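## Task

Take the yellow sponge from the low shelf and set it completely inside the tote on the bench. Do not shift or rotate the tote, and do not let the robot tip over or finish leaning. The sponge must stay in the tote without the robot holding it there.

## Robot and tools

Robot: a simulated Hello Robot Stretch 3. It has a two-wheel base (0.33 m long, 0.34 m wide), a lift that moves up and down a mast, and a single telescoping arm that sticks out to the robot's RIGHT. The gripper cannot be pushed forward by the arm; you move it forward or back by driving the base. Turning in place pivots about the point midway between the wheels, 0.05 m behind the front edge. With the arm pulled in and the wrist folded, a turn sweeps a circle of radius 0.28 m; an unfolded, level wrist reaches beyond that. The base cannot move sideways. A loose object may occasionally get nudged by something other than the robot.

Frames: the base frame has its origin on the floor between the drive wheels, x forward, y left, z up. hand_pose is reported in it, located where the closed fingertips meet; with all wrist joints at zero its x axis points up, y points back toward the mast, z points to the rear. The odometry frame is the base frame as it was at the start of the scene.

execute_actions: argument actions is a list holding one action or nothing (empty list = just report state and images). An action may contain base, joints, or both, plus optional contact_limits; its motions begin together. base takes exactly one key and is a relative offset from where the base last reported itself: {"translate_m": d} drives d metres straight, positive forward, range -1 to 1; {"rotate_rad": d} spins in place, positive counter-clockwise (left), range -3.2 to 3.2. joints is a dictionary of absolute target positions by name: lift_m 0 to 1.1 m (arm height); arm_m 0 to 0.52 m (extension); wrist_yaw_rad -1.345 to 4.42 (0 along the arm, positive toward the front, 3.0 folds over the base); wrist_pitch_rad -1.57 to 0.451 (0 level, negative tips fingers down); wrist_roll_rad -2.911 to 2.911 (0 = fingers side by side); gripper_m -0.089 to 0.179 (larger is wider; actual fingertip gap is a bit less, about 0.007 less near closed and 0.025 less fully open, zero below 0.007); head_pan_rad -3.953 to 1.73 (0 forward, positive left, -1.57 looks along the arm); head_tilt_rad -1.53 to 0.419 (negative down). Joints or base you omit may keep driving toward an earlier target. contact_limits {"arm_m": n} with n a motor effort percentage 1 to 100 stops the arm once its effort hits about n; lower is softer, too low stops at once. Argument cameras lists head_camera, nav_camera, wrist_camera or all; omitted/null means all, [] means none. A bad key or out-of-range number rejects the call with no motion. Each action runs at most 15 s. If a result reports a stop, the remaining motion calls in the same reply are skipped.

wait: seconds from 0 to 10; the robot keeps its last command and returns the same report. zoom_image: camera plus region [x0, y0, x1, y1] in pixels of that camera's latest full image, at most 504 by 504. finished_scene: pass the scene number (1 or 2) to end it irreversibly; the result says whether the goal was met and gives the next task.

Reading results: joint_positions are current values. base_status and joint_status tell how each motion ended: done, off_target (stopped short, may still push), contact_stop, time_out, torque_fault. After the last three a joint forgets its target; arm or lift that hit contact_stop go slack until commanded again (a loaded slack lift can sag). on_its_own describes uncommanded behaviour; "held at" is a held target, not the position. motor_effort is percent of maximum, positive toward larger values, bracketed number = peak; readings carry sizeable offsets and noise. lidar_m: 12 distances from the base origin in 30-degree sectors, first straight ahead then counter-clockwise (4th left, 7th behind, 10th right), scanning a plane 0.17 m above the floor; "-" means nothing seen; it misses glass and thin legs, and parts of sectors 5, 6, 9, 10 may be blocked by the robot. wrist_depth_mm and head_depth_mm are 7x7 grids of median depths. base_odometry counts wheel turns (slip included); turned_by_wheels and turned_by_imu give rotation since the last report; base_tilt gives lean in degrees (forward, right positive) with a fixed bias up to about 4. The pictures line names the returned images in order; camera calibration lines appear when poses change. head_camera and nav_camera move with the head; wrist_camera rides on the gripper.

Practice: the base is fast only when stowed (lift_m under 0.30, arm_m under 0.03, wrist_yaw_rad over 2.54). Fold or unfold the wrist only with lift_m 0.32 to 0.95, wrist_pitch_rad -0.4 and roll near 0; afterwards the lift may go down to 0.25. If yaw is below -0.4, keep pitch at -0.5 or lower. To grasp, command gripper_m smaller than the object's width; to let go, open at least 0.02 beyond the touching value. The reading does not prove a grasp, so check images. The world keeps running while you compose a reply.

Avoid: pushing with the arm when the gripper is above about 0.45 m, repeated pushes after a contact stop, driving while gripping or pressing something fixed, snagging furniture (especially backing up), wrist servos straining until they cut out, and dropping, slamming or knocking things over. If the base leans, free the gripper, undo the last move in small steps, and lower lift_m to about 0.2 if needed.

Each tool is called after "Call:" by a JSON object that holds its "method" and its "body", one argument or row to a line.

## Session

Call:
{"method": "execute_actions", "body": {
  "actions": []
}}

Scene clock: 0.00 s.
base_odometry: x=+0.000 y=+0.000 heading=+0.000 (m, m, rad; odometry frame)
turned_by_wheels: +0.000 (rad since the last result)
turned_by_imu: +0.000 (rad since the last result)
base_tilt: forward=+0.2 right=-0.5 (deg)
lidar_m: 2.15 1.51 2.06 2.06 2.24 1.94 1.93 2.09 1.09 1.08 1.18 1.82
head_depth_mm: 2255 2277 2318 2339 2351 2396 2181 / 2262 2341 2371 2367 2429 2475 2187 / 2212 2375 2372 2411 2439 2478 2169 / 2204 2397 2394 2449 2441 2494 2197 / 2189 2444 2468 2526 2505 2508 2208 / 2168 2489 2464 2490 2456 2592 2252 / 2138 2579 2601 2634 2689 2706 2304
base_status: not commanded
joint_positions: lift_m=+0.375 arm_m=-0.002 wrist_yaw_rad=+2.940 wrist_pitch_rad=-0.502 wrist_roll_rad=-0.002 gripper_m=+0.037 head_pan_rad=+0.011 head_tilt_rad=-0.011
joint_status: not commanded
motor_effort: left_wheel=-1 right_wheel=+0 lift_m=+23 arm_m=+0 wrist_yaw_rad=+0 wrist_pitch_rad=+8 wrist_roll_rad=+1 gripper_m=-1 head_pan_rad=-1 head_tilt_rad=+0 (%)
hand_pose: x=+0.0215 y=+0.0662 z=+0.3690 quat_wxyz=(+0.244, +0.698, +0.106, +0.665) (m; base frame)
wrist_depth_mm: - - - - - - - / - - - - - - - / - - 993 992 927 939 925 / 825 - 816 803 782 755 763 / 701 691 701 675 666 662 650 / 601 599 - 597 - 573 556 / 527 537 - - 505 505 497
pictures: head_camera (sideways: a quarter turn clockwise sets it upright), nav_camera (sideways: a quarter turn counterclockwise sets it upright), wrist_camera
Images, in order (width x height): head_camera 896x504, nav_camera 672x504, wrist_camera 644x364.

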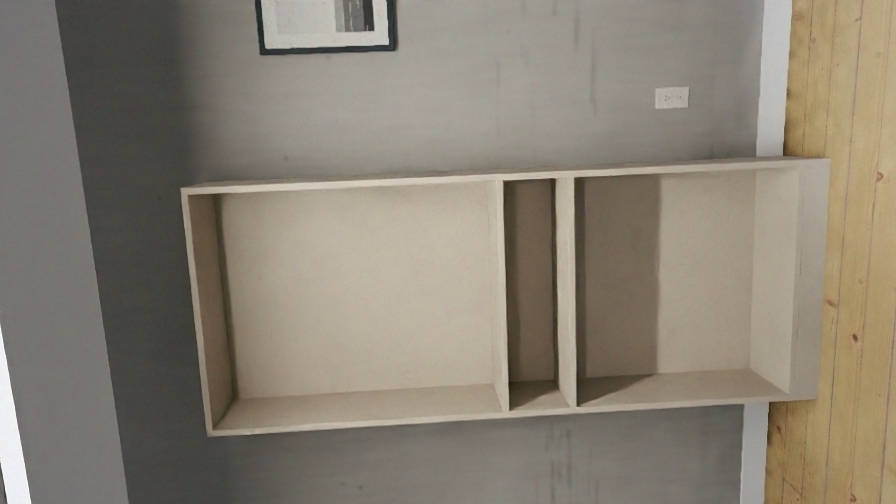

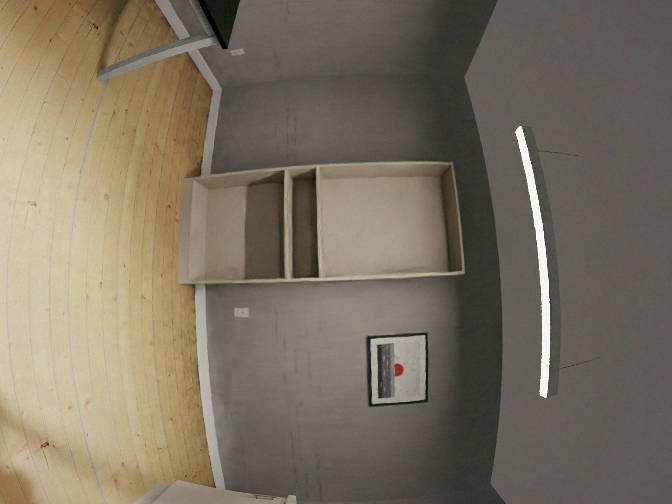

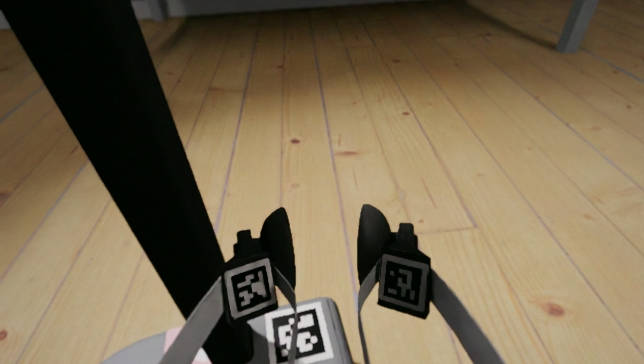

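Call:
{"method": "execute_actions", "body": {
  "actions": [
    {"joints":{"head_pan_rad":-1.5,"head_tilt_rad":-0.6}}
  ],
  "cameras": ["head_camera","nav_camera"]
}}

Call:
{"method": "execute_actions", "body": {
  "actions": [
    {"joints":{"head_pan_rad":-3.1,"head_tilt_rad":-0.5}}
  ],
  "cameras": ["head_camera","nav_camera"]
}}

Call:
{"method": "execute_actions", "body": {
  "actions": [
    {"joints":{"head_pan_rad":1.4,"head_tilt_rad":-0.5}}
  ],
  "cameras": ["head_camera","nav_camera"]
}}

Scene clock: 4.67 s.
base_odometry: x=+0.000 y=+0.000 heading=+0.000 (m, m, rad; odometry frame)
turned_by_wheels: +0.000 (rad since the last result)
turned_by_imu: +0.000 (rad since the last result)
base_tilt: forward=+0.2 right=-0.5 (deg)
lidar_m: 2.15 1.51 2.07 2.05 2.24 1.94 1.93 2.09 1.09 1.08 1.18 1.82
head_depth_mm: 1415 1259 1092 1239 1438 1437 1237 / 1445 1289 1118 1270 1456 1437 1245 / 1466 1326 1145 1314 1529 1451 1243 / 1502 1369 1188 1356 1624 1480 1260 / 1555 1398 1203 1392 1640 1475 1252 / 1577 1433 1252 1435 1696 1478 1273 / 1625 1465 1285 1487 1719 1510 1283
base_status: not commanded
joint_positions: lift_m=+0.375 arm_m=-0.002 wrist_yaw_rad=+2.940 wrist_pitch_rad=-0.502 wrist_roll_rad=-0.002 gripper_m=+0.037 head_pan_rad=-1.493 head_tilt_rad=-0.592
joint_status: all done
motor_effort: left_wheel=+0(0) right_wheel=+0(1) lift_m=+24(24) arm_m=+0(0) wrist_yaw_rad=+1(1) wrist_pitch_rad=+7(8) wrist_roll_rad=+1(1) gripper_m=-1(0) head_pan_rad=-4(47) head_tilt_rad=-3(24) (%)
hand_pose: x=+0.0215 y=+0.0662 z=+0.3690 quat_wxyz=(+0.244, +0.698, +0.106, +0.665) (m; base frame)
wrist_depth_mm: - - - - - - - / - - - - - - - / - - 981 969 944 934 920 / 847 - 810 795 786 762 749 / 706 697 713 676 672 654 644 / 608 595 - 582 - 568 559 / 529 538 - - 504 505 495
pictures: head_camera (sideways: a quarter turn clockwise sets it upright), nav_camera (sideways: a quarter turn counterclockwise sets it upright)
camera_calibration (this result's frames):
head_camera: T_world_to_cam=[[-0.00466374, 0.593827, -0.804579, 1.07433], [0.993603, 0.0935397, 0.0632783, -0.0891921], [0.112836, -0.799137, -0.590464, 0.727392], [0, 0, 0, 1]] pos_world=[0.0115556, -0.0483383, 1.29953]
nav_camera: T_world_to_cam=[[0.0204083, -0.587635, 0.808869, -1.00835], [-0.997271, -0.069382, -0.0252434, 0.0845333], [0.0709548, -0.806146, -0.587447, 0.722497], [0, 0, 0, 1]] pos_world=[0.0536167, -0.00423961, 1.24219]
Images, in order (width x height): head_camera 896x504, nav_camera 672x504.

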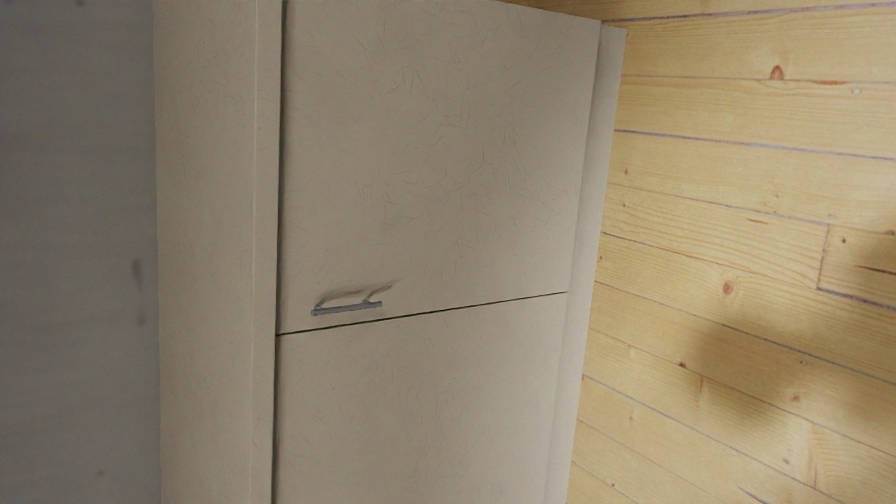

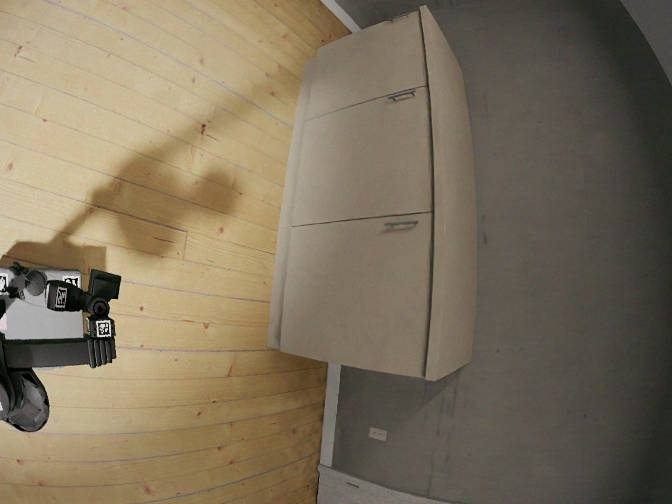

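Scene clock: 6.00 s.
base_odometry: x=+0.000 y=+0.000 heading=+0.000 (m, m, rad; odometry frame)
turned_by_wheels: +0.000 (rad since the last result)
turned_by_imu: +0.000 (rad since the last result)
base_tilt: forward=+0.3 right=-0.5 (deg)
lidar_m: 2.16 1.51 2.07 2.05 2.24 1.94 1.93 2.10 1.09 1.08 1.18 1.82
head_depth_mm: 1942 2105 2215 2214 1874 1531 1283 / 1987 2141 2234 2249 1901 1535 1299 / 2025 2213 2255 2286 1937 1565 1308 / 2034 2256 2391 2333 1946 1575 1318 / 2084 2296 2425 2401 1979 1573 1323 / 2149 2347 2496 2535 2016 1594 1340 / 2178 2392 2670 2654 2011 1624 1344
base_status: not commanded
joint_positions: lift_m=+0.375 arm_m=-0.002 wrist_yaw_rad=+2.940 wrist_pitch_rad=-0.502 wrist_roll_rad=-0.002 gripper_m=+0.037 head_pan_rad=-3.093 head_tilt_rad=-0.508
joint_status: all done
motor_effort: left_wheel=+0(0) right_wheel=+0(1) lift_m=+23(23) arm_m=+0(1) wrist_yaw_rad=+1(1) wrist_pitch_rad=+8(7) wrist_roll_rad=+1(1) gripper_m=+0(0) head_pan_rad=-4(46) head_tilt_rad=+3(9) (%)
hand_pose: x=+0.0215 y=+0.0662 z=+0.3690 quat_wxyz=(+0.244, +0.698, +0.106, +0.665) (m; base frame)
wrist_depth_mm: - - - - - - - / - - - - - - - / - - 986 975 961 916 903 / 843 - 801 792 777 757 761 / 699 692 699 667 666 652 642 / 608 599 - 588 - 564 563 / 536 546 - - 501 499 497
pictures: head_camera (sideways: a quarter turn clockwise sets it upright), nav_camera (sideways: a quarter turn counterclockwise sets it upright)
camera_calibration (this result's frames):
head_camera: T_world_to_cam=[[0.52364, -0.0160995, -0.851787, 1.13266], [0.0697789, -0.995652, 0.0617156, -0.0815291], [-0.849077, -0.0917536, -0.52024, 0.641896], [0, 0, 0, 1]] pos_world=[-0.0423978, -0.00404301, 1.30376]
nav_camera: T_world_to_cam=[[-0.517566, 0.000197741, 0.855643, -1.06606], [-0.0423994, 0.998766, -0.0258776, 0.079537], [-0.854592, -0.0496721, -0.516919, 0.636384], [0, 0, 0, 1]] pos_world=[-0.00453407, -0.0476174, 1.24318]
Images, in order (width x height): head_camera 896x504, nav_camera 672x504.

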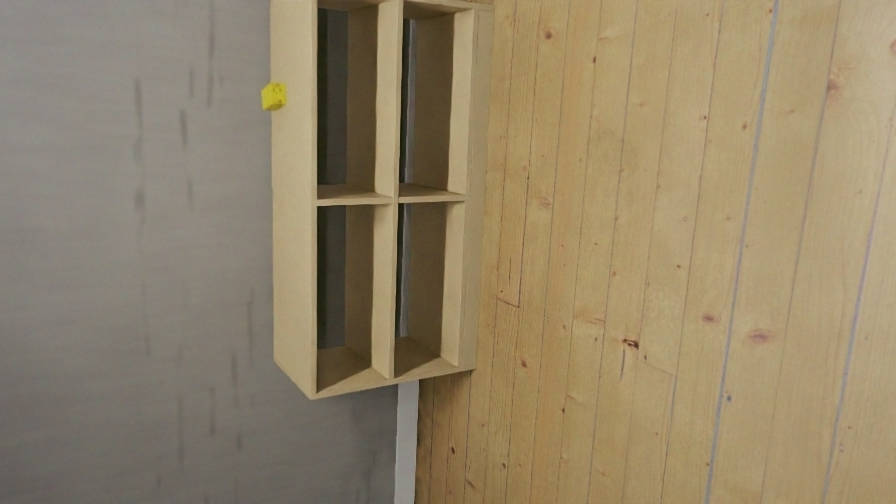

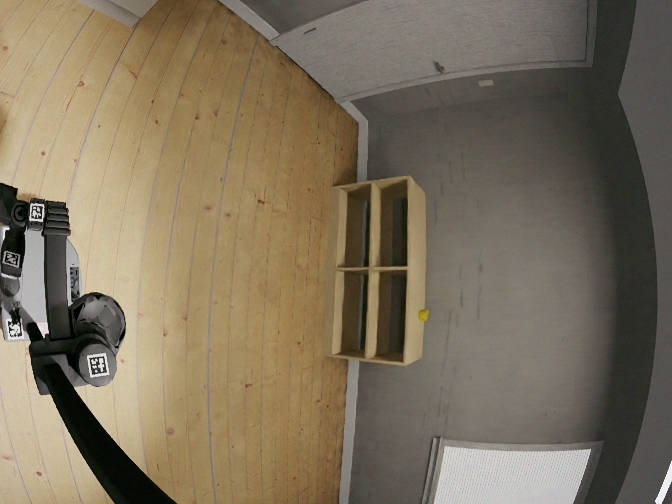

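Scene clock: 8.50 s.
base_odometry: x=+0.000 y=+0.000 heading=+0.000 (m, m, rad; odometry frame)
turned_by_wheels: +0.000 (rad since the last result)
turned_by_imu: +0.000 (rad since the last result)
base_tilt: forward=+0.2 right=-0.5 (deg)
lidar_m: 2.15 1.51 2.07 2.06 2.24 1.93 1.93 2.10 1.09 1.08 1.18 1.81
head_depth_mm: 1784 1938 1429 2342 1871 1521 1282 / 1782 1939 1452 2317 1901 1541 1300 / 1773 1943 1489 2337 1901 1558 1304 / 1795 1942 1526 2323 1955 1572 1315 / 1770 1954 1546 2344 1969 1577 1323 / 1762 1874 1566 2338 1972 1602 1335 / 1765 1940 1574 2322 2004 1602 1343
base_status: not commanded
joint_positions: lift_m=+0.375 arm_m=-0.002 wrist_yaw_rad=+2.940 wrist_pitch_rad=-0.502 wrist_roll_rad=-0.002 gripper_m=+0.037 head_pan_rad=+1.393 head_tilt_rad=-0.507
joint_status: all done
motor_effort: left_wheel=+0(0) right_wheel=+1(0) lift_m=+23(24) arm_m=+0(0) wrist_yaw_rad=+0(1) wrist_pitch_rad=+8(7) wrist_roll_rad=+1(1) gripper_m=-1(1) head_pan_rad=+3(47) head_tilt_rad=+2(3) (%)
hand_pose: x=+0.0215 y=+0.0662 z=+0.3690 quat_wxyz=(+0.244, +0.698, +0.106, +0.665) (m; base frame)
wrist_depth_mm: - - - - - - - / - - - - - - - / - - - 988 950 904 897 / 861 - 824 792 782 772 753 / 705 689 703 675 662 656 641 / 606 601 - 575 - 564 561 / 534 543 - - 508 499 494
pictures: head_camera (sideways: a quarter turn clockwise sets it upright), nav_camera (sideways: a quarter turn counterclockwise sets it upright)
camera_calibration (this result's frames):
head_camera: T_world_to_cam=[[-0.133435, -0.506425, -0.851897, 1.13681], [-0.985836, 0.155944, 0.0617112, -0.0750841], [0.101596, 0.848066, -0.52006, 0.635864], [0, 0, 0, 1]] pos_world=[0.0130689, 0.0481641, 1.30377]
nav_camera: T_world_to_cam=[[0.116575, 0.504082, 0.855752, -1.07007], [0.982711, -0.183329, -0.0258789, 0.0732855], [0.143839, 0.843974, -0.516738, 0.630059], [0, 0, 0, 1]] pos_world=[-0.0379032, 0.0210841, 1.24319]
Images, in order (width x height): head_camera 896x504, nav_camera 672x504.

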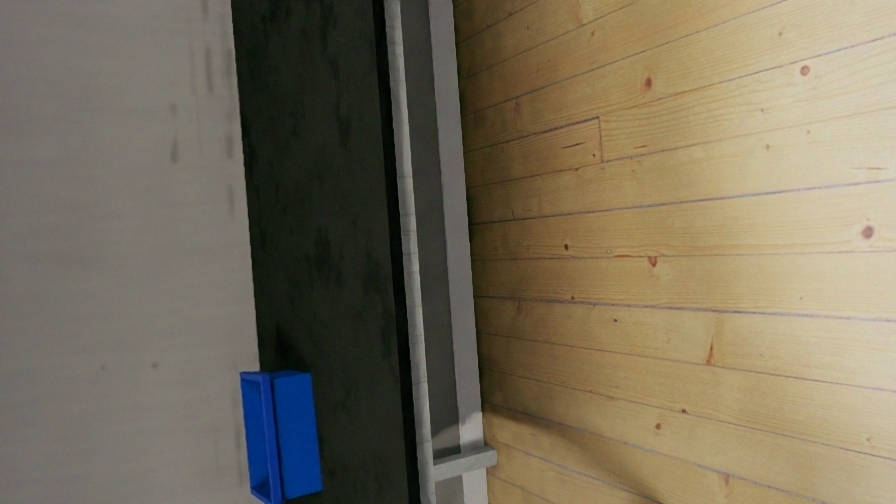

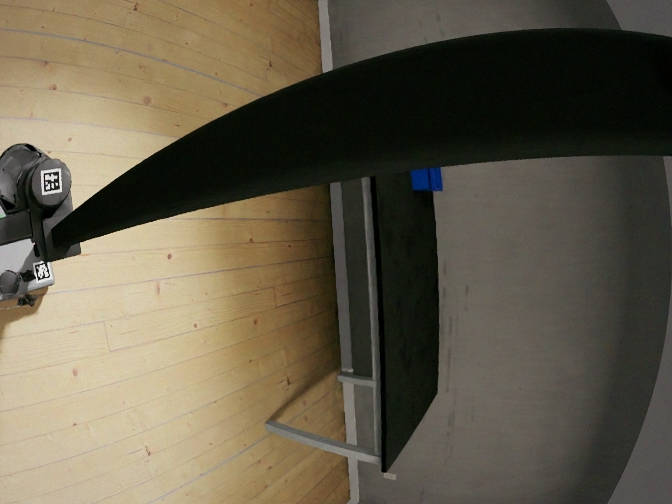

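Call:
{"method": "execute_actions", "body": {
  "actions": [
    {"base":{"rotate_rad":-0.1},"joints":{"lift_m":0.27,"head_pan_rad":-1.6,"head_tilt_rad":-0.8}}
  ],
  "cameras": []
}}

Call:
{"method": "execute_actions", "body": {
  "actions": [
    {"base":{"translate_m":-1.0}}
  ],
  "cameras": []
}}

Call:
{"method": "execute_actions", "body": {
  "actions": [
    {"base":{"translate_m":-0.45}}
  ],
  "cameras": []
}}

Call:
{"method": "execute_actions", "body": {
  "actions": [
    {"base":{"rotate_rad":-1.564}}
  ],
  "cameras": ["head_camera","nav_camera"]
}}

Call:
{"method": "execute_actions", "body": {
  "actions": [
    {"joints":{"lift_m":0.85,"wrist_pitch_rad":-0.4}}
  ],
  "cameras": []
}}

Call:
{"method": "execute_actions", "body": {
  "actions": [
    {"joints":{"wrist_yaw_rad":0,"gripper_m":0.15}}
  ]
}}

Scene clock: 20.03 s.
base_odometry: x=+0.000 y=+0.000 heading=-0.100 (m, m, rad; odometry frame)
turned_by_wheels: -0.100 (rad since the last result)
turned_by_imu: -0.098 (rad since the last result)
base_tilt: forward=+0.2 right=-0.6 (deg)
lidar_m: 2.16 2.34 1.51 2.05 2.10 2.38 1.93 2.10 1.74 1.08 1.14 1.61
head_depth_mm: 1525 1753 1954 1723 1467 1280 1140 / 1451 1681 1968 1700 1475 1288 1149 / 1039 1099 1275 1630 1493 1303 1157 / 1062 1109 1284 1642 1508 1312 1159 / 1083 1106 1293 1552 1523 1318 1172 / 1111 1117 1295 1564 1544 1334 1186 / 1138 1105 1295 1559 1552 1339 1182
base_status: done
joint_positions: lift_m=+0.270 arm_m=-0.002 wrist_yaw_rad=+2.940 wrist_pitch_rad=-0.503 wrist_roll_rad=-0.002 gripper_m=+0.037 head_pan_rad=-1.593 head_tilt_rad=-0.790
joint_status: all done
motor_effort: left_wheel=+2(7) right_wheel=-2(7) lift_m=+20(20) arm_m=+0(0) wrist_yaw_rad=+0(0) wrist_pitch_rad=+8(8) wrist_roll_rad=+1(1) gripper_m=+0(1) head_pan_rad=-4(45) head_tilt_rad=-3(17) (%)
hand_pose: x=+0.0214 y=+0.0661 z=+0.2644 quat_wxyz=(+0.244, +0.698, +0.106, +0.665) (m; base frame)
wrist_depth_mm: - - - - - - - / - - - 995 967 921 898 / 808 - 787 752 749 739 709 / 669 - 627 618 615 597 597 / 558 533 554 548 524 512 504 / 494 - - - - 449 436 / - - - - 398 397 388
pictures: none
No camera images: the call's "cameras" was empty. Leave "cameras" out to get every camera's image.

Scene clock: 24.97 s.
base_odometry: x=-0.995 y=+0.100 heading=-0.100 (m, m, rad; odometry frame)
turned_by_wheels: +0.000 (rad since the last result)
turned_by_imu: +0.001 (rad since the last result)
base_tilt: forward=+0.2 right=-0.5 (deg)
lidar_m: 3.14 2.30 1.23 1.22 1.79 0.98 0.94 1.24 1.68 1.62 1.33 1.55
head_depth_mm: 1475 1671 1918 1706 1475 1281 1141 / 1478 1687 1916 1740 1472 1293 1144 / 1474 1684 1954 1748 1479 1297 1164 / 1490 1721 1962 1772 1510 1307 1171 / 1501 1711 1990 1796 1527 1326 1170 / 1500 1727 2007 1803 1537 1332 1183 / 1503 1745 2021 1811 1549 1340 1193
base_status: done
joint_positions: lift_m=+0.270 arm_m=-0.002 wrist_yaw_rad=+2.940 wrist_pitch_rad=-0.503 wrist_roll_rad=-0.002 gripper_m=+0.037 head_pan_rad=-1.593 head_tilt_rad=-0.790
joint_status: not commanded
motor_effort: left_wheel=+2(7) right_wheel=-1(10) lift_m=+20(20) arm_m=+0(0) wrist_yaw_rad=+1(0) wrist_pitch_rad=+8(8) wrist_roll_rad=+1(1) gripper_m=-1(1) head_pan_rad=-4(4) head_tilt_rad=-3(3) (%)
hand_pose: x=+0.0214 y=+0.0661 z=+0.2643 quat_wxyz=(+0.244, +0.698, +0.107, +0.665) (m; base frame)
wrist_depth_mm: - - - - - - - / - - - 966 928 913 894 / 809 - 773 764 723 737 711 / 663 - 637 624 616 608 589 / 551 540 556 547 524 512 509 / 488 - - - - 449 439 / - - - - 396 396 391
pictures: none
No camera images: the call's "cameras" was empty. Leave "cameras" out to get every camera's image.

Scene clock: 28.13 s.
base_odometry: x=-1.443 y=+0.144 heading=-0.100 (m, m, rad; odometry frame)
turned_by_wheels: +0.000 (rad since the last result)
turned_by_imu: +0.000 (rad since the last result)
base_tilt: forward=+0.2 right=-0.5 (deg)
lidar_m: 3.57 2.69 1.40 2.12 1.19 0.60 0.74 0.52 0.94 1.61 1.72 1.63
head_depth_mm: 1455 1642 1897 1709 1467 1281 1139 / 1455 1671 1936 1743 1488 1291 1143 / 1458 1686 1935 1741 1497 1300 1156 / 1468 1665 1949 1771 1510 1311 1164 / 1458 1675 1960 1794 1517 1321 1169 / 1463 1696 1960 1809 1535 1317 1183 / 1491 1697 1969 1824 1554 1343 1191
base_status: done
joint_positions: lift_m=+0.270 arm_m=-0.002 wrist_yaw_rad=+2.940 wrist_pitch_rad=-0.503 wrist_roll_rad=-0.002 gripper_m=+0.037 head_pan_rad=-1.593 head_tilt_rad=-0.790
joint_status: not commanded
motor_effort: left_wheel=+1(8) right_wheel=-1(9) lift_m=+20(20) arm_m=+0(1) wrist_yaw_rad=+0(0) wrist_pitch_rad=+8(8) wrist_roll_rad=+1(1) gripper_m=+2(1) head_pan_rad=-3(4) head_tilt_rad=-3(3) (%)
hand_pose: x=+0.0214 y=+0.0660 z=+0.2643 quat_wxyz=(+0.244, +0.698, +0.107, +0.665) (m; base frame)
wrist_depth_mm: - - - - - - - / - - - 985 958 894 886 / 816 - 777 759 754 719 704 / 658 - 634 617 608 609 594 / 549 540 558 548 525 509 504 / 482 - - - - 446 441 / - - - - 397 398 392
pictures: none
No camera images: the call's "cameras" was empty. Leave "cameras" out to get every camera's image.

Scene clock: 30.23 s.
base_odometry: x=-1.443 y=+0.144 heading=-1.664 (m, m, rad; odometry frame)
turned_by_wheels: -1.564 (rad since the last result)
turned_by_imu: -1.529 (rad since the last result)
base_tilt: forward=+0.3 right=-0.4 (deg)
lidar_m: 1.61 1.70 1.64 3.57 2.83 1.40 2.11 1.17 0.60 0.70 0.52 0.94
head_depth_mm: 765 868 999 898 1007 1183 1145 / 763 874 1002 904 1019 1194 1149 / 768 882 1003 912 836 1202 1161 / 768 879 1029 922 843 1206 1168 / 771 884 1035 933 849 1208 1174 / 776 887 1040 947 855 1233 1176 / 779 887 1040 955 863 1240 1188
base_status: done
joint_positions: lift_m=+0.270 arm_m=-0.002 wrist_yaw_rad=+2.940 wrist_pitch_rad=-0.503 wrist_roll_rad=-0.002 gripper_m=+0.037 head_pan_rad=-1.593 head_tilt_rad=-0.791
joint_status: not commanded
motor_effort: left_wheel=+2(12) right_wheel=-1(7) lift_m=+20(20) arm_m=+0(1) wrist_yaw_rad=+1(0) wrist_pitch_rad=+8(8) wrist_roll_rad=+1(1) gripper_m=+0(0) head_pan_rad=-4(3) head_tilt_rad=-2(3) (%)
hand_pose: x=+0.0214 y=+0.0660 z=+0.2643 quat_wxyz=(+0.244, +0.698, +0.107, +0.665) (m; base frame)
wrist_depth_mm: - - - - - - - / - - - 987 943 942 909 / 819 - 782 760 746 731 714 / 665 - 635 627 610 595 597 / 557 539 554 548 530 512 501 / 488 - - - - 441 441 / - - - - 399 398 390
pictures: head_camera (sideways: a quarter turn clockwise sets it upright), nav_camera (sideways: a quarter turn counterclockwise sets it upright)
camera_calibration (this result's frames):
head_camera: T_world_to_cam=[[0.0582807, 0.738161, -0.672102, 0.901286], [0.997686, -0.0194505, 0.0651512, -0.0916386], [0.0350194, -0.674344, -0.737587, 0.919232], [0, 0, 0, 1]] pos_world=[0.00670802, -0.0471985, 1.28974]
nav_camera: T_world_to_cam=[[-0.0420153, -0.734523, 0.677282, -0.836468], [-0.99909, 0.0358853, -0.0230605, 0.0816962], [-0.00736602, -0.677634, -0.735362, 0.915373], [0, 0, 0, 1]] pos_world=[0.05322, 0.00295165, 1.24154]
Images, in order (width x height): head_camera 896x504, nav_camera 672x504.

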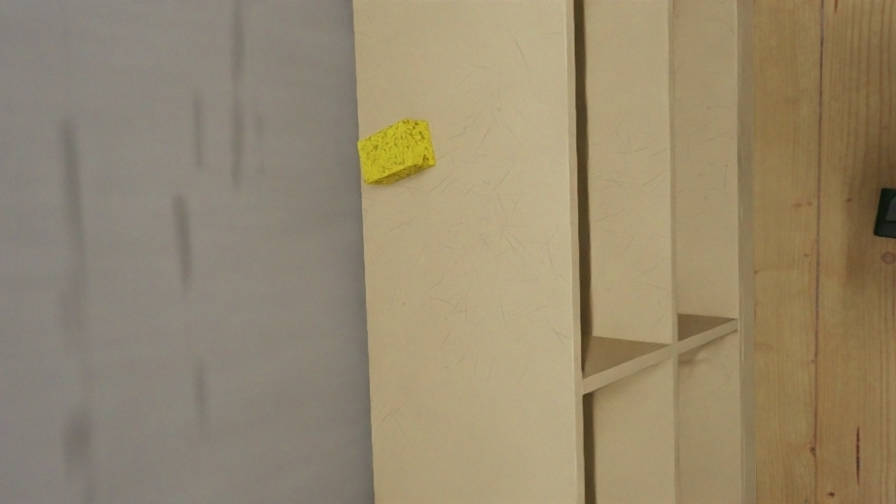

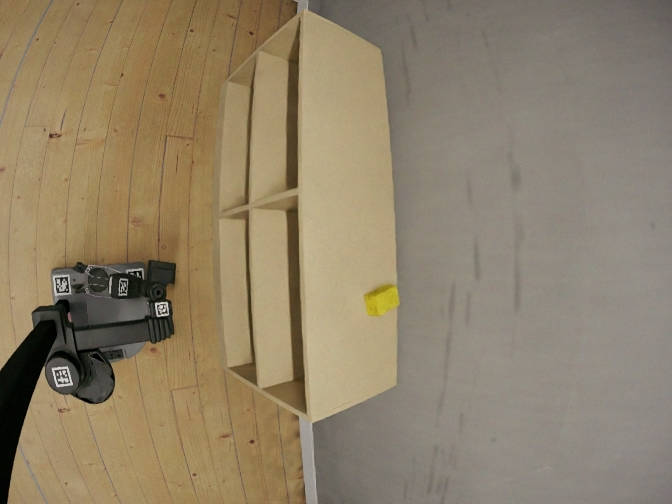

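Scene clock: 36.33 s.
base_odometry: x=-1.443 y=+0.144 heading=-1.664 (m, m, rad; odometry frame)
turned_by_wheels: +0.000 (rad since the last result)
turned_by_imu: +0.000 (rad since the last result)
base_tilt: forward=+0.2 right=-0.4 (deg)
lidar_m: 1.61 1.70 1.64 3.56 2.83 1.40 2.12 1.17 0.60 0.70 0.52 0.94
head_depth_mm: 765 874 996 892 807 - 1140 / 763 878 1003 905 824 - 1142 / 767 878 1005 912 817 - - / 771 879 1033 922 822 - 1157 / 770 887 1034 931 849 1147 1173 / 776 884 1039 947 859 1228 1177 / 779 891 1043 958 868 1233 1191
base_status: not commanded
joint_positions: lift_m=+0.850 arm_m=-0.002 wrist_yaw_rad=+2.940 wrist_pitch_rad=-0.418 wrist_roll_rad=-0.002 gripper_m=+0.037 head_pan_rad=-1.593 head_tilt_rad=-0.791
joint_status: all done
motor_effort: left_wheel=+1(2) right_wheel=-2(1) lift_m=+27(29) arm_m=+0(0) wrist_yaw_rad=+0(1) wrist_pitch_rad=+10(11) wrist_roll_rad=+0(1) gripper_m=+0(0) head_pan_rad=-4(4) head_tilt_rad=-3(4) (%)
hand_pose: x=+0.0237 y=+0.0773 z=+0.8625 quat_wxyz=(+0.216, +0.702, +0.077, +0.674) (m; base frame)
wrist_depth_mm: - - - - - - - / - - - - - - - / - - - - - - - / - - - - - - - / - - - - - - - / - - - - - - - / - - - - - - -
pictures: none
No camera images: the call's "cameras" was empty. Leave "cameras" out to get every camera's image.

Scene clock: 38.80 s.
base_odometry: x=-1.443 y=+0.144 heading=-1.664 (m, m, rad; odometry frame)
turned_by_wheels: +0.000 (rad since the last result)
turned_by_imu: +0.000 (rad since the last result)
base_tilt: forward=+0.1 right=-0.5 (deg)
lidar_m: 1.61 1.70 1.63 3.59 2.84 1.40 2.12 1.17 0.60 0.70 0.52 0.94
head_depth_mm: 765 875 996 898 801 - - / 767 874 1004 910 935 - - / 771 876 1004 912 - - 1119 / 770 880 1033 927 839 1207 1158 / 774 888 1036 938 961 1203 1169 / 774 885 1039 950 855 1239 1176 / 775 889 1041 956 869 1236 1192
base_status: not commanded
joint_positions: lift_m=+0.850 arm_m=-0.002 wrist_yaw_rad=+0.002 wrist_pitch_rad=-0.418 wrist_roll_rad=-0.002 gripper_m=+0.150 head_pan_rad=-1.593 head_tilt_rad=-0.791
joint_status: all done
motor_effort: left_wheel=+1(2) right_wheel=-2(2) lift_m=+27(27) arm_m=+0(0) wrist_yaw_rad=-2(1) wrist_pitch_rad=+9(10) wrist_roll_rad=+1(1) gripper_m=-2(83) head_pan_rad=-3(4) head_tilt_rad=-4(3) (%)
hand_pose: x=-0.0211 y=-0.3670 z=+0.8625 quat_wxyz=(+0.693, +0.148, -0.690, -0.146) (m; base frame)
wrist_depth_mm: 615 600 603 589 586 580 561 / 682 665 647 648 634 614 620 / 739 729 729 693 703 694 669 / 703 689 686 668 621 637 751 / 574 588 554 538 537 539 799 / 479 - 471 460 460 448 444 / 441 453 431 425 422 410 406
pictures: head_camera (sideways: a quarter turn clockwise sets it upright), nav_camera (sideways: a quarter turn counterclockwise sets it upright), wrist_camera
camera_calibration (this result's frames):
head_camera: T_world_to_cam=[[0.0582807, 0.738161, -0.672102, 0.901286], [0.997686, -0.0194505, 0.0651512, -0.0916386], [0.0350194, -0.674344, -0.737587, 0.919232], [0, 0, 0, 1]] pos_world=[0.00670802, -0.0471985, 1.28974]
nav_camera: T_world_to_cam=[[-0.0420153, -0.734523, 0.677282, -0.836468], [-0.99909, 0.0358853, -0.0230605, 0.0816962], [-0.00736602, -0.677634, -0.735362, 0.915373], [0, 0, 0, 1]] pos_world=[0.05322, 0.00295165, 1.24154]
wrist_camera: T_world_to_cam=[[-0.999359, 0.0092693, -0.034576, 0.0109366], [0.033506, 0.5822, -0.812355, 0.947263], [0.0126002, -0.812993, -0.582137, 0.369122], [0, 0, 0, 1]] pos_world=[-0.0254605, -0.251504, 0.984772]
Images, in order (width x height): head_camera 896x504, nav_camera 672x504, wrist_camera 644x364.

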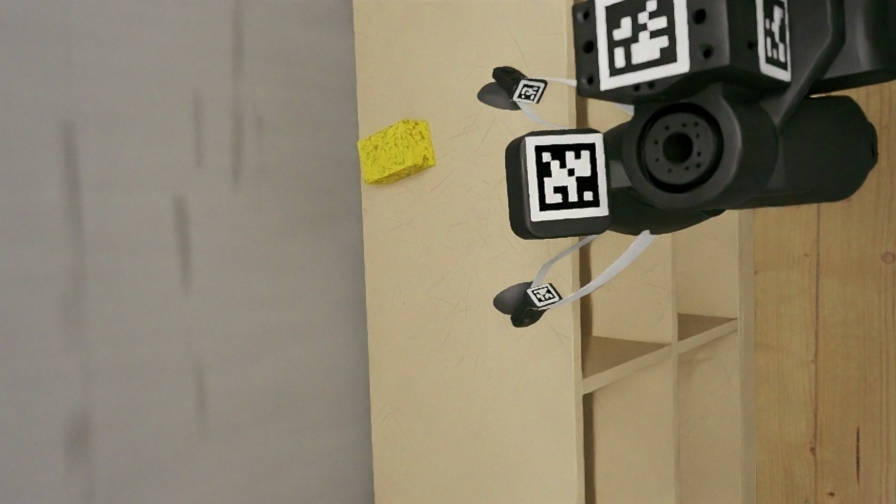

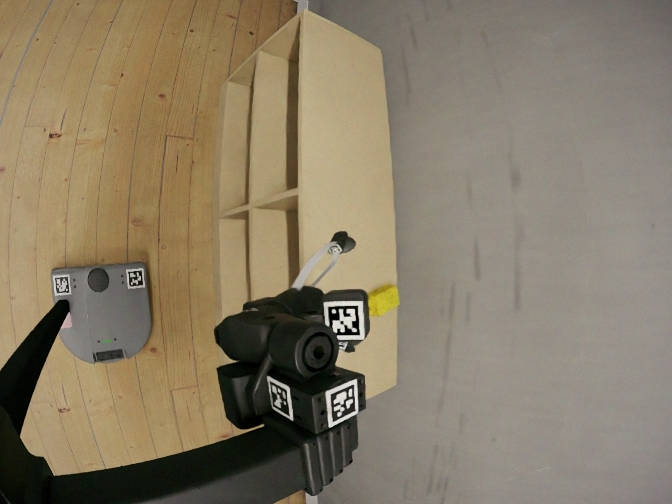

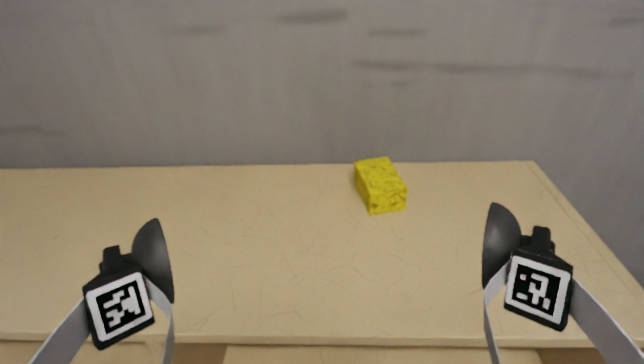

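Call:
{"method": "execute_actions", "body": {
  "actions": [
    {"base":{"translate_m":-0.13},"joints":{"wrist_yaw_rad":0.25,"wrist_pitch_rad":-0.8,"arm_m":0.33,"lift_m":0.8}}
  ],
  "cameras": ["head_camera","wrist_camera"]
}}

Scene clock: 46.70 s.
base_odometry: x=-1.431 y=+0.274 heading=-1.664 (m, m, rad; odometry frame)
turned_by_wheels: +0.000 (rad since the last result)
turned_by_imu: +0.001 (rad since the last result)
base_tilt: forward=+0.2 right=-0.5 (deg)
lidar_m: 1.74 1.72 1.73 3.58 2.67 1.29 1.99 1.16 0.52 0.87 0.58 1.05
head_depth_mm: 753 868 988 - 823 1163 1140 / 759 848 - 906 827 1192 1146 / 766 854 - 897 835 1203 1161 / 765 874 986 901 842 1210 1159 / 765 873 1022 926 849 1213 1174 / 770 877 1025 941 862 1193 1181 / 772 880 1034 956 862 1239 1186
base_status: done
joint_positions: lift_m=+0.800 arm_m=+0.330 wrist_yaw_rad=+0.249 wrist_pitch_rad=-0.810 wrist_roll_rad=-0.002 gripper_m=+0.150 head_pan_rad=-1.593 head_tilt_rad=-0.791
joint_status: all done
motor_effort: left_wheel=+1(3) right_wheel=-1(7) lift_m=+20(23) arm_m=+3(4) wrist_yaw_rad=+0(3) wrist_pitch_rad=+5(10) wrist_roll_rad=+1(1) gripper_m=+0(1) head_pan_rad=-3(4) head_tilt_rad=-3(4) (%)
hand_pose: x=+0.0177 y=-0.6291 z=+0.7367 quat_wxyz=(+0.680, +0.357, -0.609, -0.195) (m; base frame)
wrist_depth_mm: 462 420 381 349 318 295 274 / 434 425 431 402 366 338 313 / 390 385 379 368 372 377 355 / 353 346 341 295 327 331 329 / 316 322 310 301 302 309 300 / 292 - 286 285 281 279 278 / 273 264 267 262 262 258 259
pictures: head_camera (sideways: a quarter turn clockwise sets it upright), wrist_camera
camera_calibration (this result's frames):
head_camera: T_world_to_cam=[[0.0582813, 0.738161, -0.672102, 0.901286], [0.997686, -0.0194512, 0.0651512, -0.0916386], [0.0350189, -0.674344, -0.737587, 0.919232], [0, 0, 0, 1]] pos_world=[0.00670799, -0.0471985, 1.28974]
wrist_camera: T_world_to_cam=[[-0.974269, -0.22368, -0.0276991, -0.104198], [-0.175631, 0.830454, -0.528677, 0.947312], [0.141257, -0.510209, -0.848371, 0.466661], [0, 0, 0, 1]] pos_world=[-0.00105849, -0.571911, 0.893838]
Images, in order (width x height): head_camera 896x504, wrist_camera 644x364.

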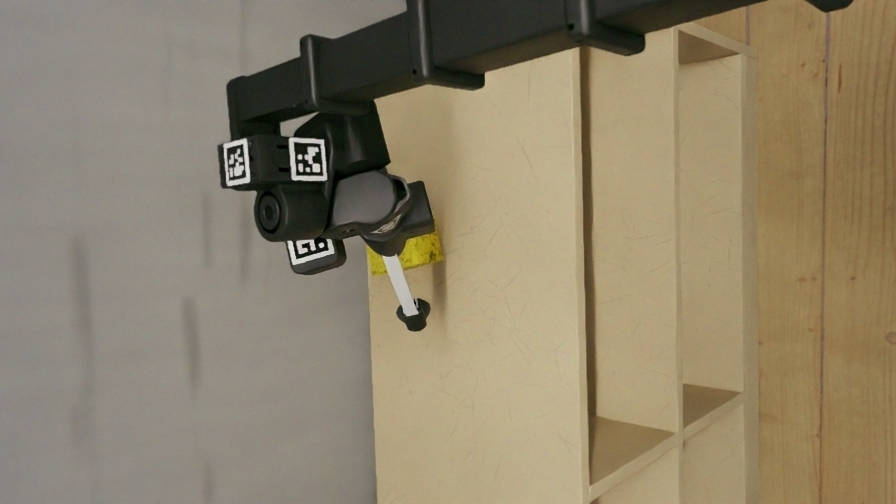

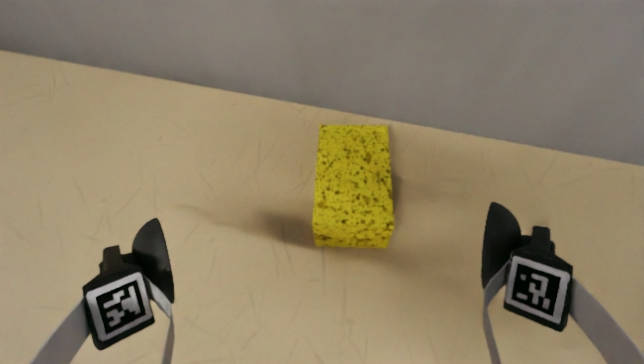

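Call:
{"method": "execute_actions", "body": {
  "actions": [
    {"joints":{"arm_m":0.435,"lift_m":0.75}}
  ],
  "cameras": []
}}

Call:
{"method": "execute_actions", "body": {
  "actions": [
    {"joints":{"lift_m":0.697,"gripper_m":0.12}}
  ]
}}

Scene clock: 50.83 s.
base_odometry: x=-1.431 y=+0.274 heading=-1.664 (m, m, rad; odometry frame)
turned_by_wheels: +0.000 (rad since the last result)
turned_by_imu: +0.000 (rad since the last result)
base_tilt: forward=+0.2 right=-0.5 (deg)
lidar_m: 1.74 1.72 1.74 3.58 2.66 1.29 1.99 1.16 0.52 0.87 0.58 1.05
head_depth_mm: 758 865 991 952 - 1173 1146 / 757 849 - 902 828 1182 1146 / 763 852 - 926 836 1202 1153 / 763 875 1010 908 843 1207 1168 / 762 875 1023 929 848 1219 1168 / 766 876 1030 939 855 1188 1179 / 770 880 1030 951 860 1235 1190
base_status: not commanded
joint_positions: lift_m=+0.750 arm_m=+0.435 wrist_yaw_rad=+0.249 wrist_pitch_rad=-0.810 wrist_roll_rad=-0.002 gripper_m=+0.150 head_pan_rad=-1.593 head_tilt_rad=-0.791
joint_status: all done
motor_effort: left_wheel=+2(2) right_wheel=-2(2) lift_m=+20(19) arm_m=+2(2) wrist_yaw_rad=+2(0) wrist_pitch_rad=+6(5) wrist_roll_rad=+1(1) gripper_m=+1(0) head_pan_rad=-3(4) head_tilt_rad=-3(4) (%)
hand_pose: x=+0.0177 y=-0.7340 z=+0.6867 quat_wxyz=(+0.680, +0.358, -0.609, -0.196) (m; base frame)
wrist_depth_mm: 299 269 245 225 206 192 179 / 368 327 291 263 237 218 202 / 316 315 333 314 279 254 231 / 286 284 279 278 276 293 272 / 259 264 257 205 249 252 246 / 241 - 237 189 229 230 228 / 223 216 217 175 213 213 212
pictures: none
No camera images: the call's "cameras" was empty. Leave "cameras" out to get every camera's image.

Scene clock: 52.13 s.
base_odometry: x=-1.431 y=+0.274 heading=-1.664 (m, m, rad; odometry frame)
turned_by_wheels: +0.000 (rad since the last result)
turned_by_imu: +0.000 (rad since the last result)
base_tilt: forward=+0.2 right=-0.4 (deg)
lidar_m: 1.73 1.72 1.74 3.58 2.66 1.30 1.99 1.16 0.52 0.86 0.58 1.05
head_depth_mm: 759 862 1000 918 - - 1132 / 759 864 974 887 922 1194 1152 / 763 872 - 913 836 1197 1159 / 762 871 978 905 841 1219 1165 / 765 876 1023 932 848 1221 1169 / 767 873 1032 944 858 1198 1177 / 767 880 1025 953 861 1229 1191
base_status: not commanded
joint_positions: lift_m=+0.697 arm_m=+0.435 wrist_yaw_rad=+0.249 wrist_pitch_rad=-0.810 wrist_roll_rad=-0.002 gripper_m=+0.120 head_pan_rad=-1.593 head_tilt_rad=-0.791
joint_status: all done
motor_effort: left_wheel=+2(1) right_wheel=-2(1) lift_m=+20(21) arm_m=+3(3) wrist_yaw_rad=+1(1) wrist_pitch_rad=+5(5) wrist_roll_rad=+1(1) gripper_m=+0(83) head_pan_rad=-3(3) head_tilt_rad=-3(4) (%)
hand_pose: x=+0.0177 y=-0.7340 z=+0.6337 quat_wxyz=(+0.680, +0.358, -0.609, -0.196) (m; base frame)
wrist_depth_mm: 296 270 245 225 206 191 178 / 274 300 288 262 237 218 201 / 242 242 237 234 260 251 230 / 220 218 217 161 208 210 208 / 201 200 195 147 190 195 190 / 185 187 140 135 176 - 176 / 172 167 131 125 160 163 162
pictures: head_camera (sideways: a quarter turn clockwise sets it upright), nav_camera (sideways: a quarter turn counterclockwise sets it upright), wrist_camera
camera_calibration (this result's frames):
head_camera: T_world_to_cam=[[0.058281, 0.738161, -0.672102, 0.901286], [0.997686, -0.0194508, 0.0651512, -0.0916386], [0.0350192, -0.674344, -0.737587, 0.919232], [0, 0, 0, 1]] pos_world=[0.006708, -0.0471985, 1.28974]
nav_camera: T_world_to_cam=[[-0.0420156, -0.734523, 0.677282, -0.836468], [-0.99909, 0.0358857, -0.0230605, 0.0816962], [-0.00736626, -0.677634, -0.735362, 0.915373], [0, 0, 0, 1]] pos_world=[0.05322, 0.00295163, 1.24154]
wrist_camera: T_world_to_cam=[[-0.974273, -0.223666, -0.0276869, -0.130541], [-0.175698, 0.830717, -0.528242, 0.97985], [0.14115, -0.509787, -0.848642, 0.326174], [0, 0, 0, 1]] pos_world=[-0.00106424, -0.676896, 0.790789]
Images, in order (width x height): head_camera 896x504, nav_camera 672x504, wrist_camera 644x364.

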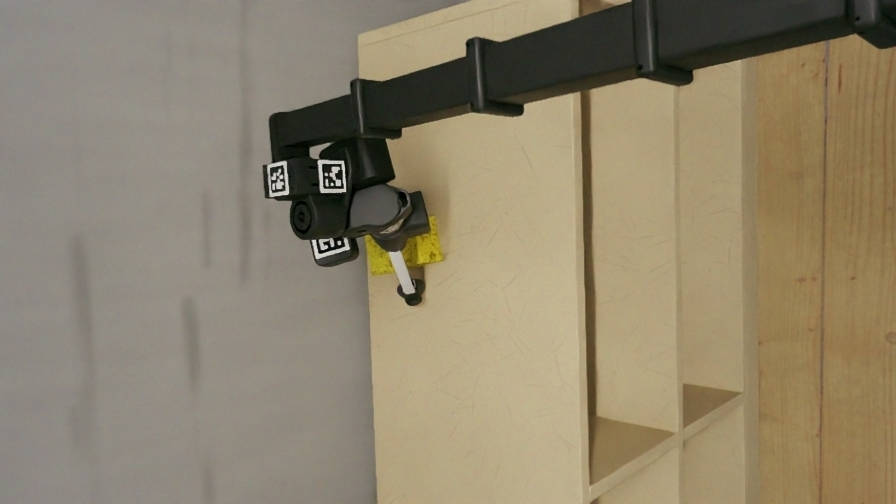

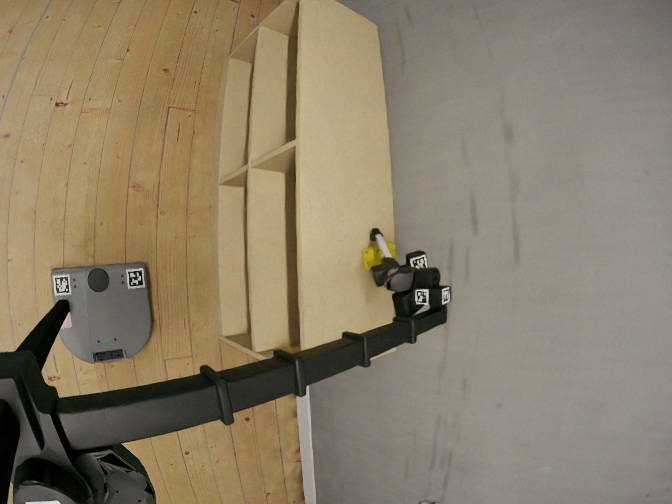

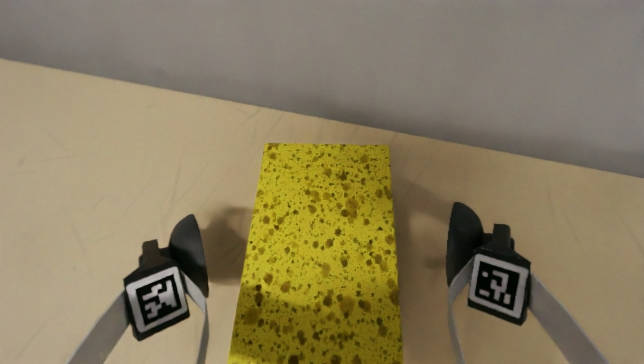

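Call:
{"method": "execute_actions", "body": {
  "actions": [
    {"joints":{"gripper_m":0.03}}
  ],
  "cameras": []
}}

Call:
{"method": "execute_actions", "body": {
  "actions": [
    {"joints":{"lift_m":0.76}}
  ],
  "cameras": ["wrist_camera","head_camera"]
}}

Scene clock: 59.43 s.
base_odometry: x=-1.431 y=+0.274 heading=-1.664 (m, m, rad; odometry frame)
turned_by_wheels: +0.000 (rad since the last result)
turned_by_imu: +0.000 (rad since the last result)
base_tilt: forward=+0.1 right=-0.4 (deg)
lidar_m: 1.74 1.72 1.74 3.56 2.66 1.29 1.99 1.16 0.52 0.87 0.58 1.05
head_depth_mm: 757 864 995 918 - - 1133 / 760 867 969 890 921 1188 1143 / 761 871 - 917 836 1195 1154 / 764 874 974 903 839 1212 1159 / 767 874 1025 935 852 1217 1174 / 768 875 1036 946 862 1198 1175 / 769 884 1031 952 865 1237 1194
base_status: not commanded
joint_positions: lift_m=+0.697 arm_m=+0.435 wrist_yaw_rad=+0.249 wrist_pitch_rad=-0.810 wrist_roll_rad=-0.002 gripper_m=+0.031 head_pan_rad=-1.593 head_tilt_rad=-0.791
joint_status: all done
motor_effort: left_wheel=+1(1) right_wheel=-2(1) lift_m=+20(20) arm_m=+3(3) wrist_yaw_rad=+1(2) wrist_pitch_rad=+6(5) wrist_roll_rad=+1(1) gripper_m=-16(90) head_pan_rad=-3(4) head_tilt_rad=-3(3) (%)
hand_pose: x=+0.0177 y=-0.7340 z=+0.6337 quat_wxyz=(+0.680, +0.358, -0.609, -0.196) (m; base frame)
wrist_depth_mm: 294 269 245 224 206 191 178 / 273 302 286 264 237 218 200 / 244 242 238 237 259 249 231 / 221 218 216 158 207 209 208 / 201 200 197 145 146 193 190 / 184 184 136 134 132 177 176 / 171 169 164 124 160 165 163
pictures: none
No camera images: the call's "cameras" was empty. Leave "cameras" out to get every camera's image.

Scene clock: 60.83 s.
base_odometry: x=-1.431 y=+0.274 heading=-1.664 (m, m, rad; odometry frame)
turned_by_wheels: +0.000 (rad since the last result)
turned_by_imu: +0.000 (rad since the last result)
base_tilt: forward=+0.2 right=-0.5 (deg)
lidar_m: 1.74 1.72 1.74 3.58 2.67 1.29 1.99 1.16 0.52 0.86 0.58 1.05
head_depth_mm: 759 865 988 1046 - 1159 1149 / 759 845 - 896 830 1186 1149 / 759 849 - 918 836 1203 1158 / 766 872 976 903 840 1209 1174 / 765 875 1016 937 846 1224 1170 / 770 877 1033 944 856 1189 1175 / 771 882 1034 953 866 1238 1198
base_status: not commanded
joint_positions: lift_m=+0.760 arm_m=+0.435 wrist_yaw_rad=+0.249 wrist_pitch_rad=-0.811 wrist_roll_rad=-0.002 gripper_m=+0.031 head_pan_rad=-1.593 head_tilt_rad=-0.791
joint_status: all done
motor_effort: left_wheel=+1(2) right_wheel=-2(1) lift_m=+27(29) arm_m=+3(3) wrist_yaw_rad=+2(0) wrist_pitch_rad=+6(6) wrist_roll_rad=+1(1) gripper_m=-17(17) head_pan_rad=-3(3) head_tilt_rad=-3(2) (%)
hand_pose: x=+0.0177 y=-0.7339 z=+0.6962 quat_wxyz=(+0.680, +0.358, -0.609, -0.196) (m; base frame)
wrist_depth_mm: 297 273 245 225 208 191 179 / 371 326 292 262 240 219 201 / 329 329 345 301 278 252 231 / 296 295 291 158 291 298 270 / 272 268 264 145 145 258 258 / 249 248 136 134 133 240 238 / 230 228 221 124 217 223 220
pictures: head_camera (sideways: a quarter turn clockwise sets it upright), wrist_camera
camera_calibration (this result's frames):
head_camera: T_world_to_cam=[[0.0582812, 0.738161, -0.672102, 0.901286], [0.997686, -0.0194511, 0.0651512, -0.0916386], [0.035019, -0.674344, -0.737587, 0.919232], [0, 0, 0, 1]] pos_world=[0.00670799, -0.0471985, 1.28974]
wrist_camera: T_world_to_cam=[[-0.974277, -0.22365, -0.0276729, -0.12881], [-0.175775, 0.831019, -0.527741, 1.01266], [0.141026, -0.509301, -0.848955, 0.379892], [0, 0, 0, 1]] pos_world=[-0.0010708, -0.676871, 0.85337]
Images, in order (width x height): head_camera 896x504, wrist_camera 644x364.

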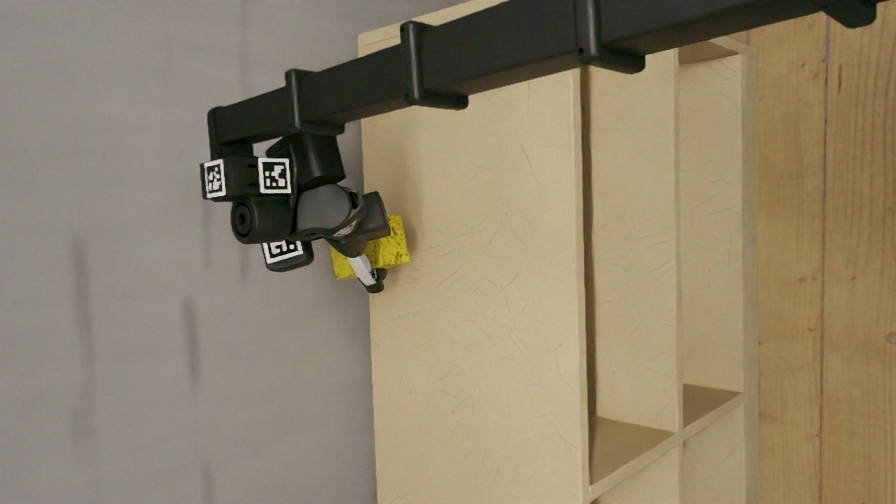

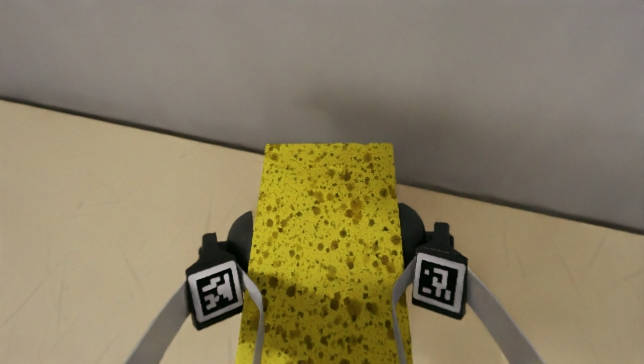

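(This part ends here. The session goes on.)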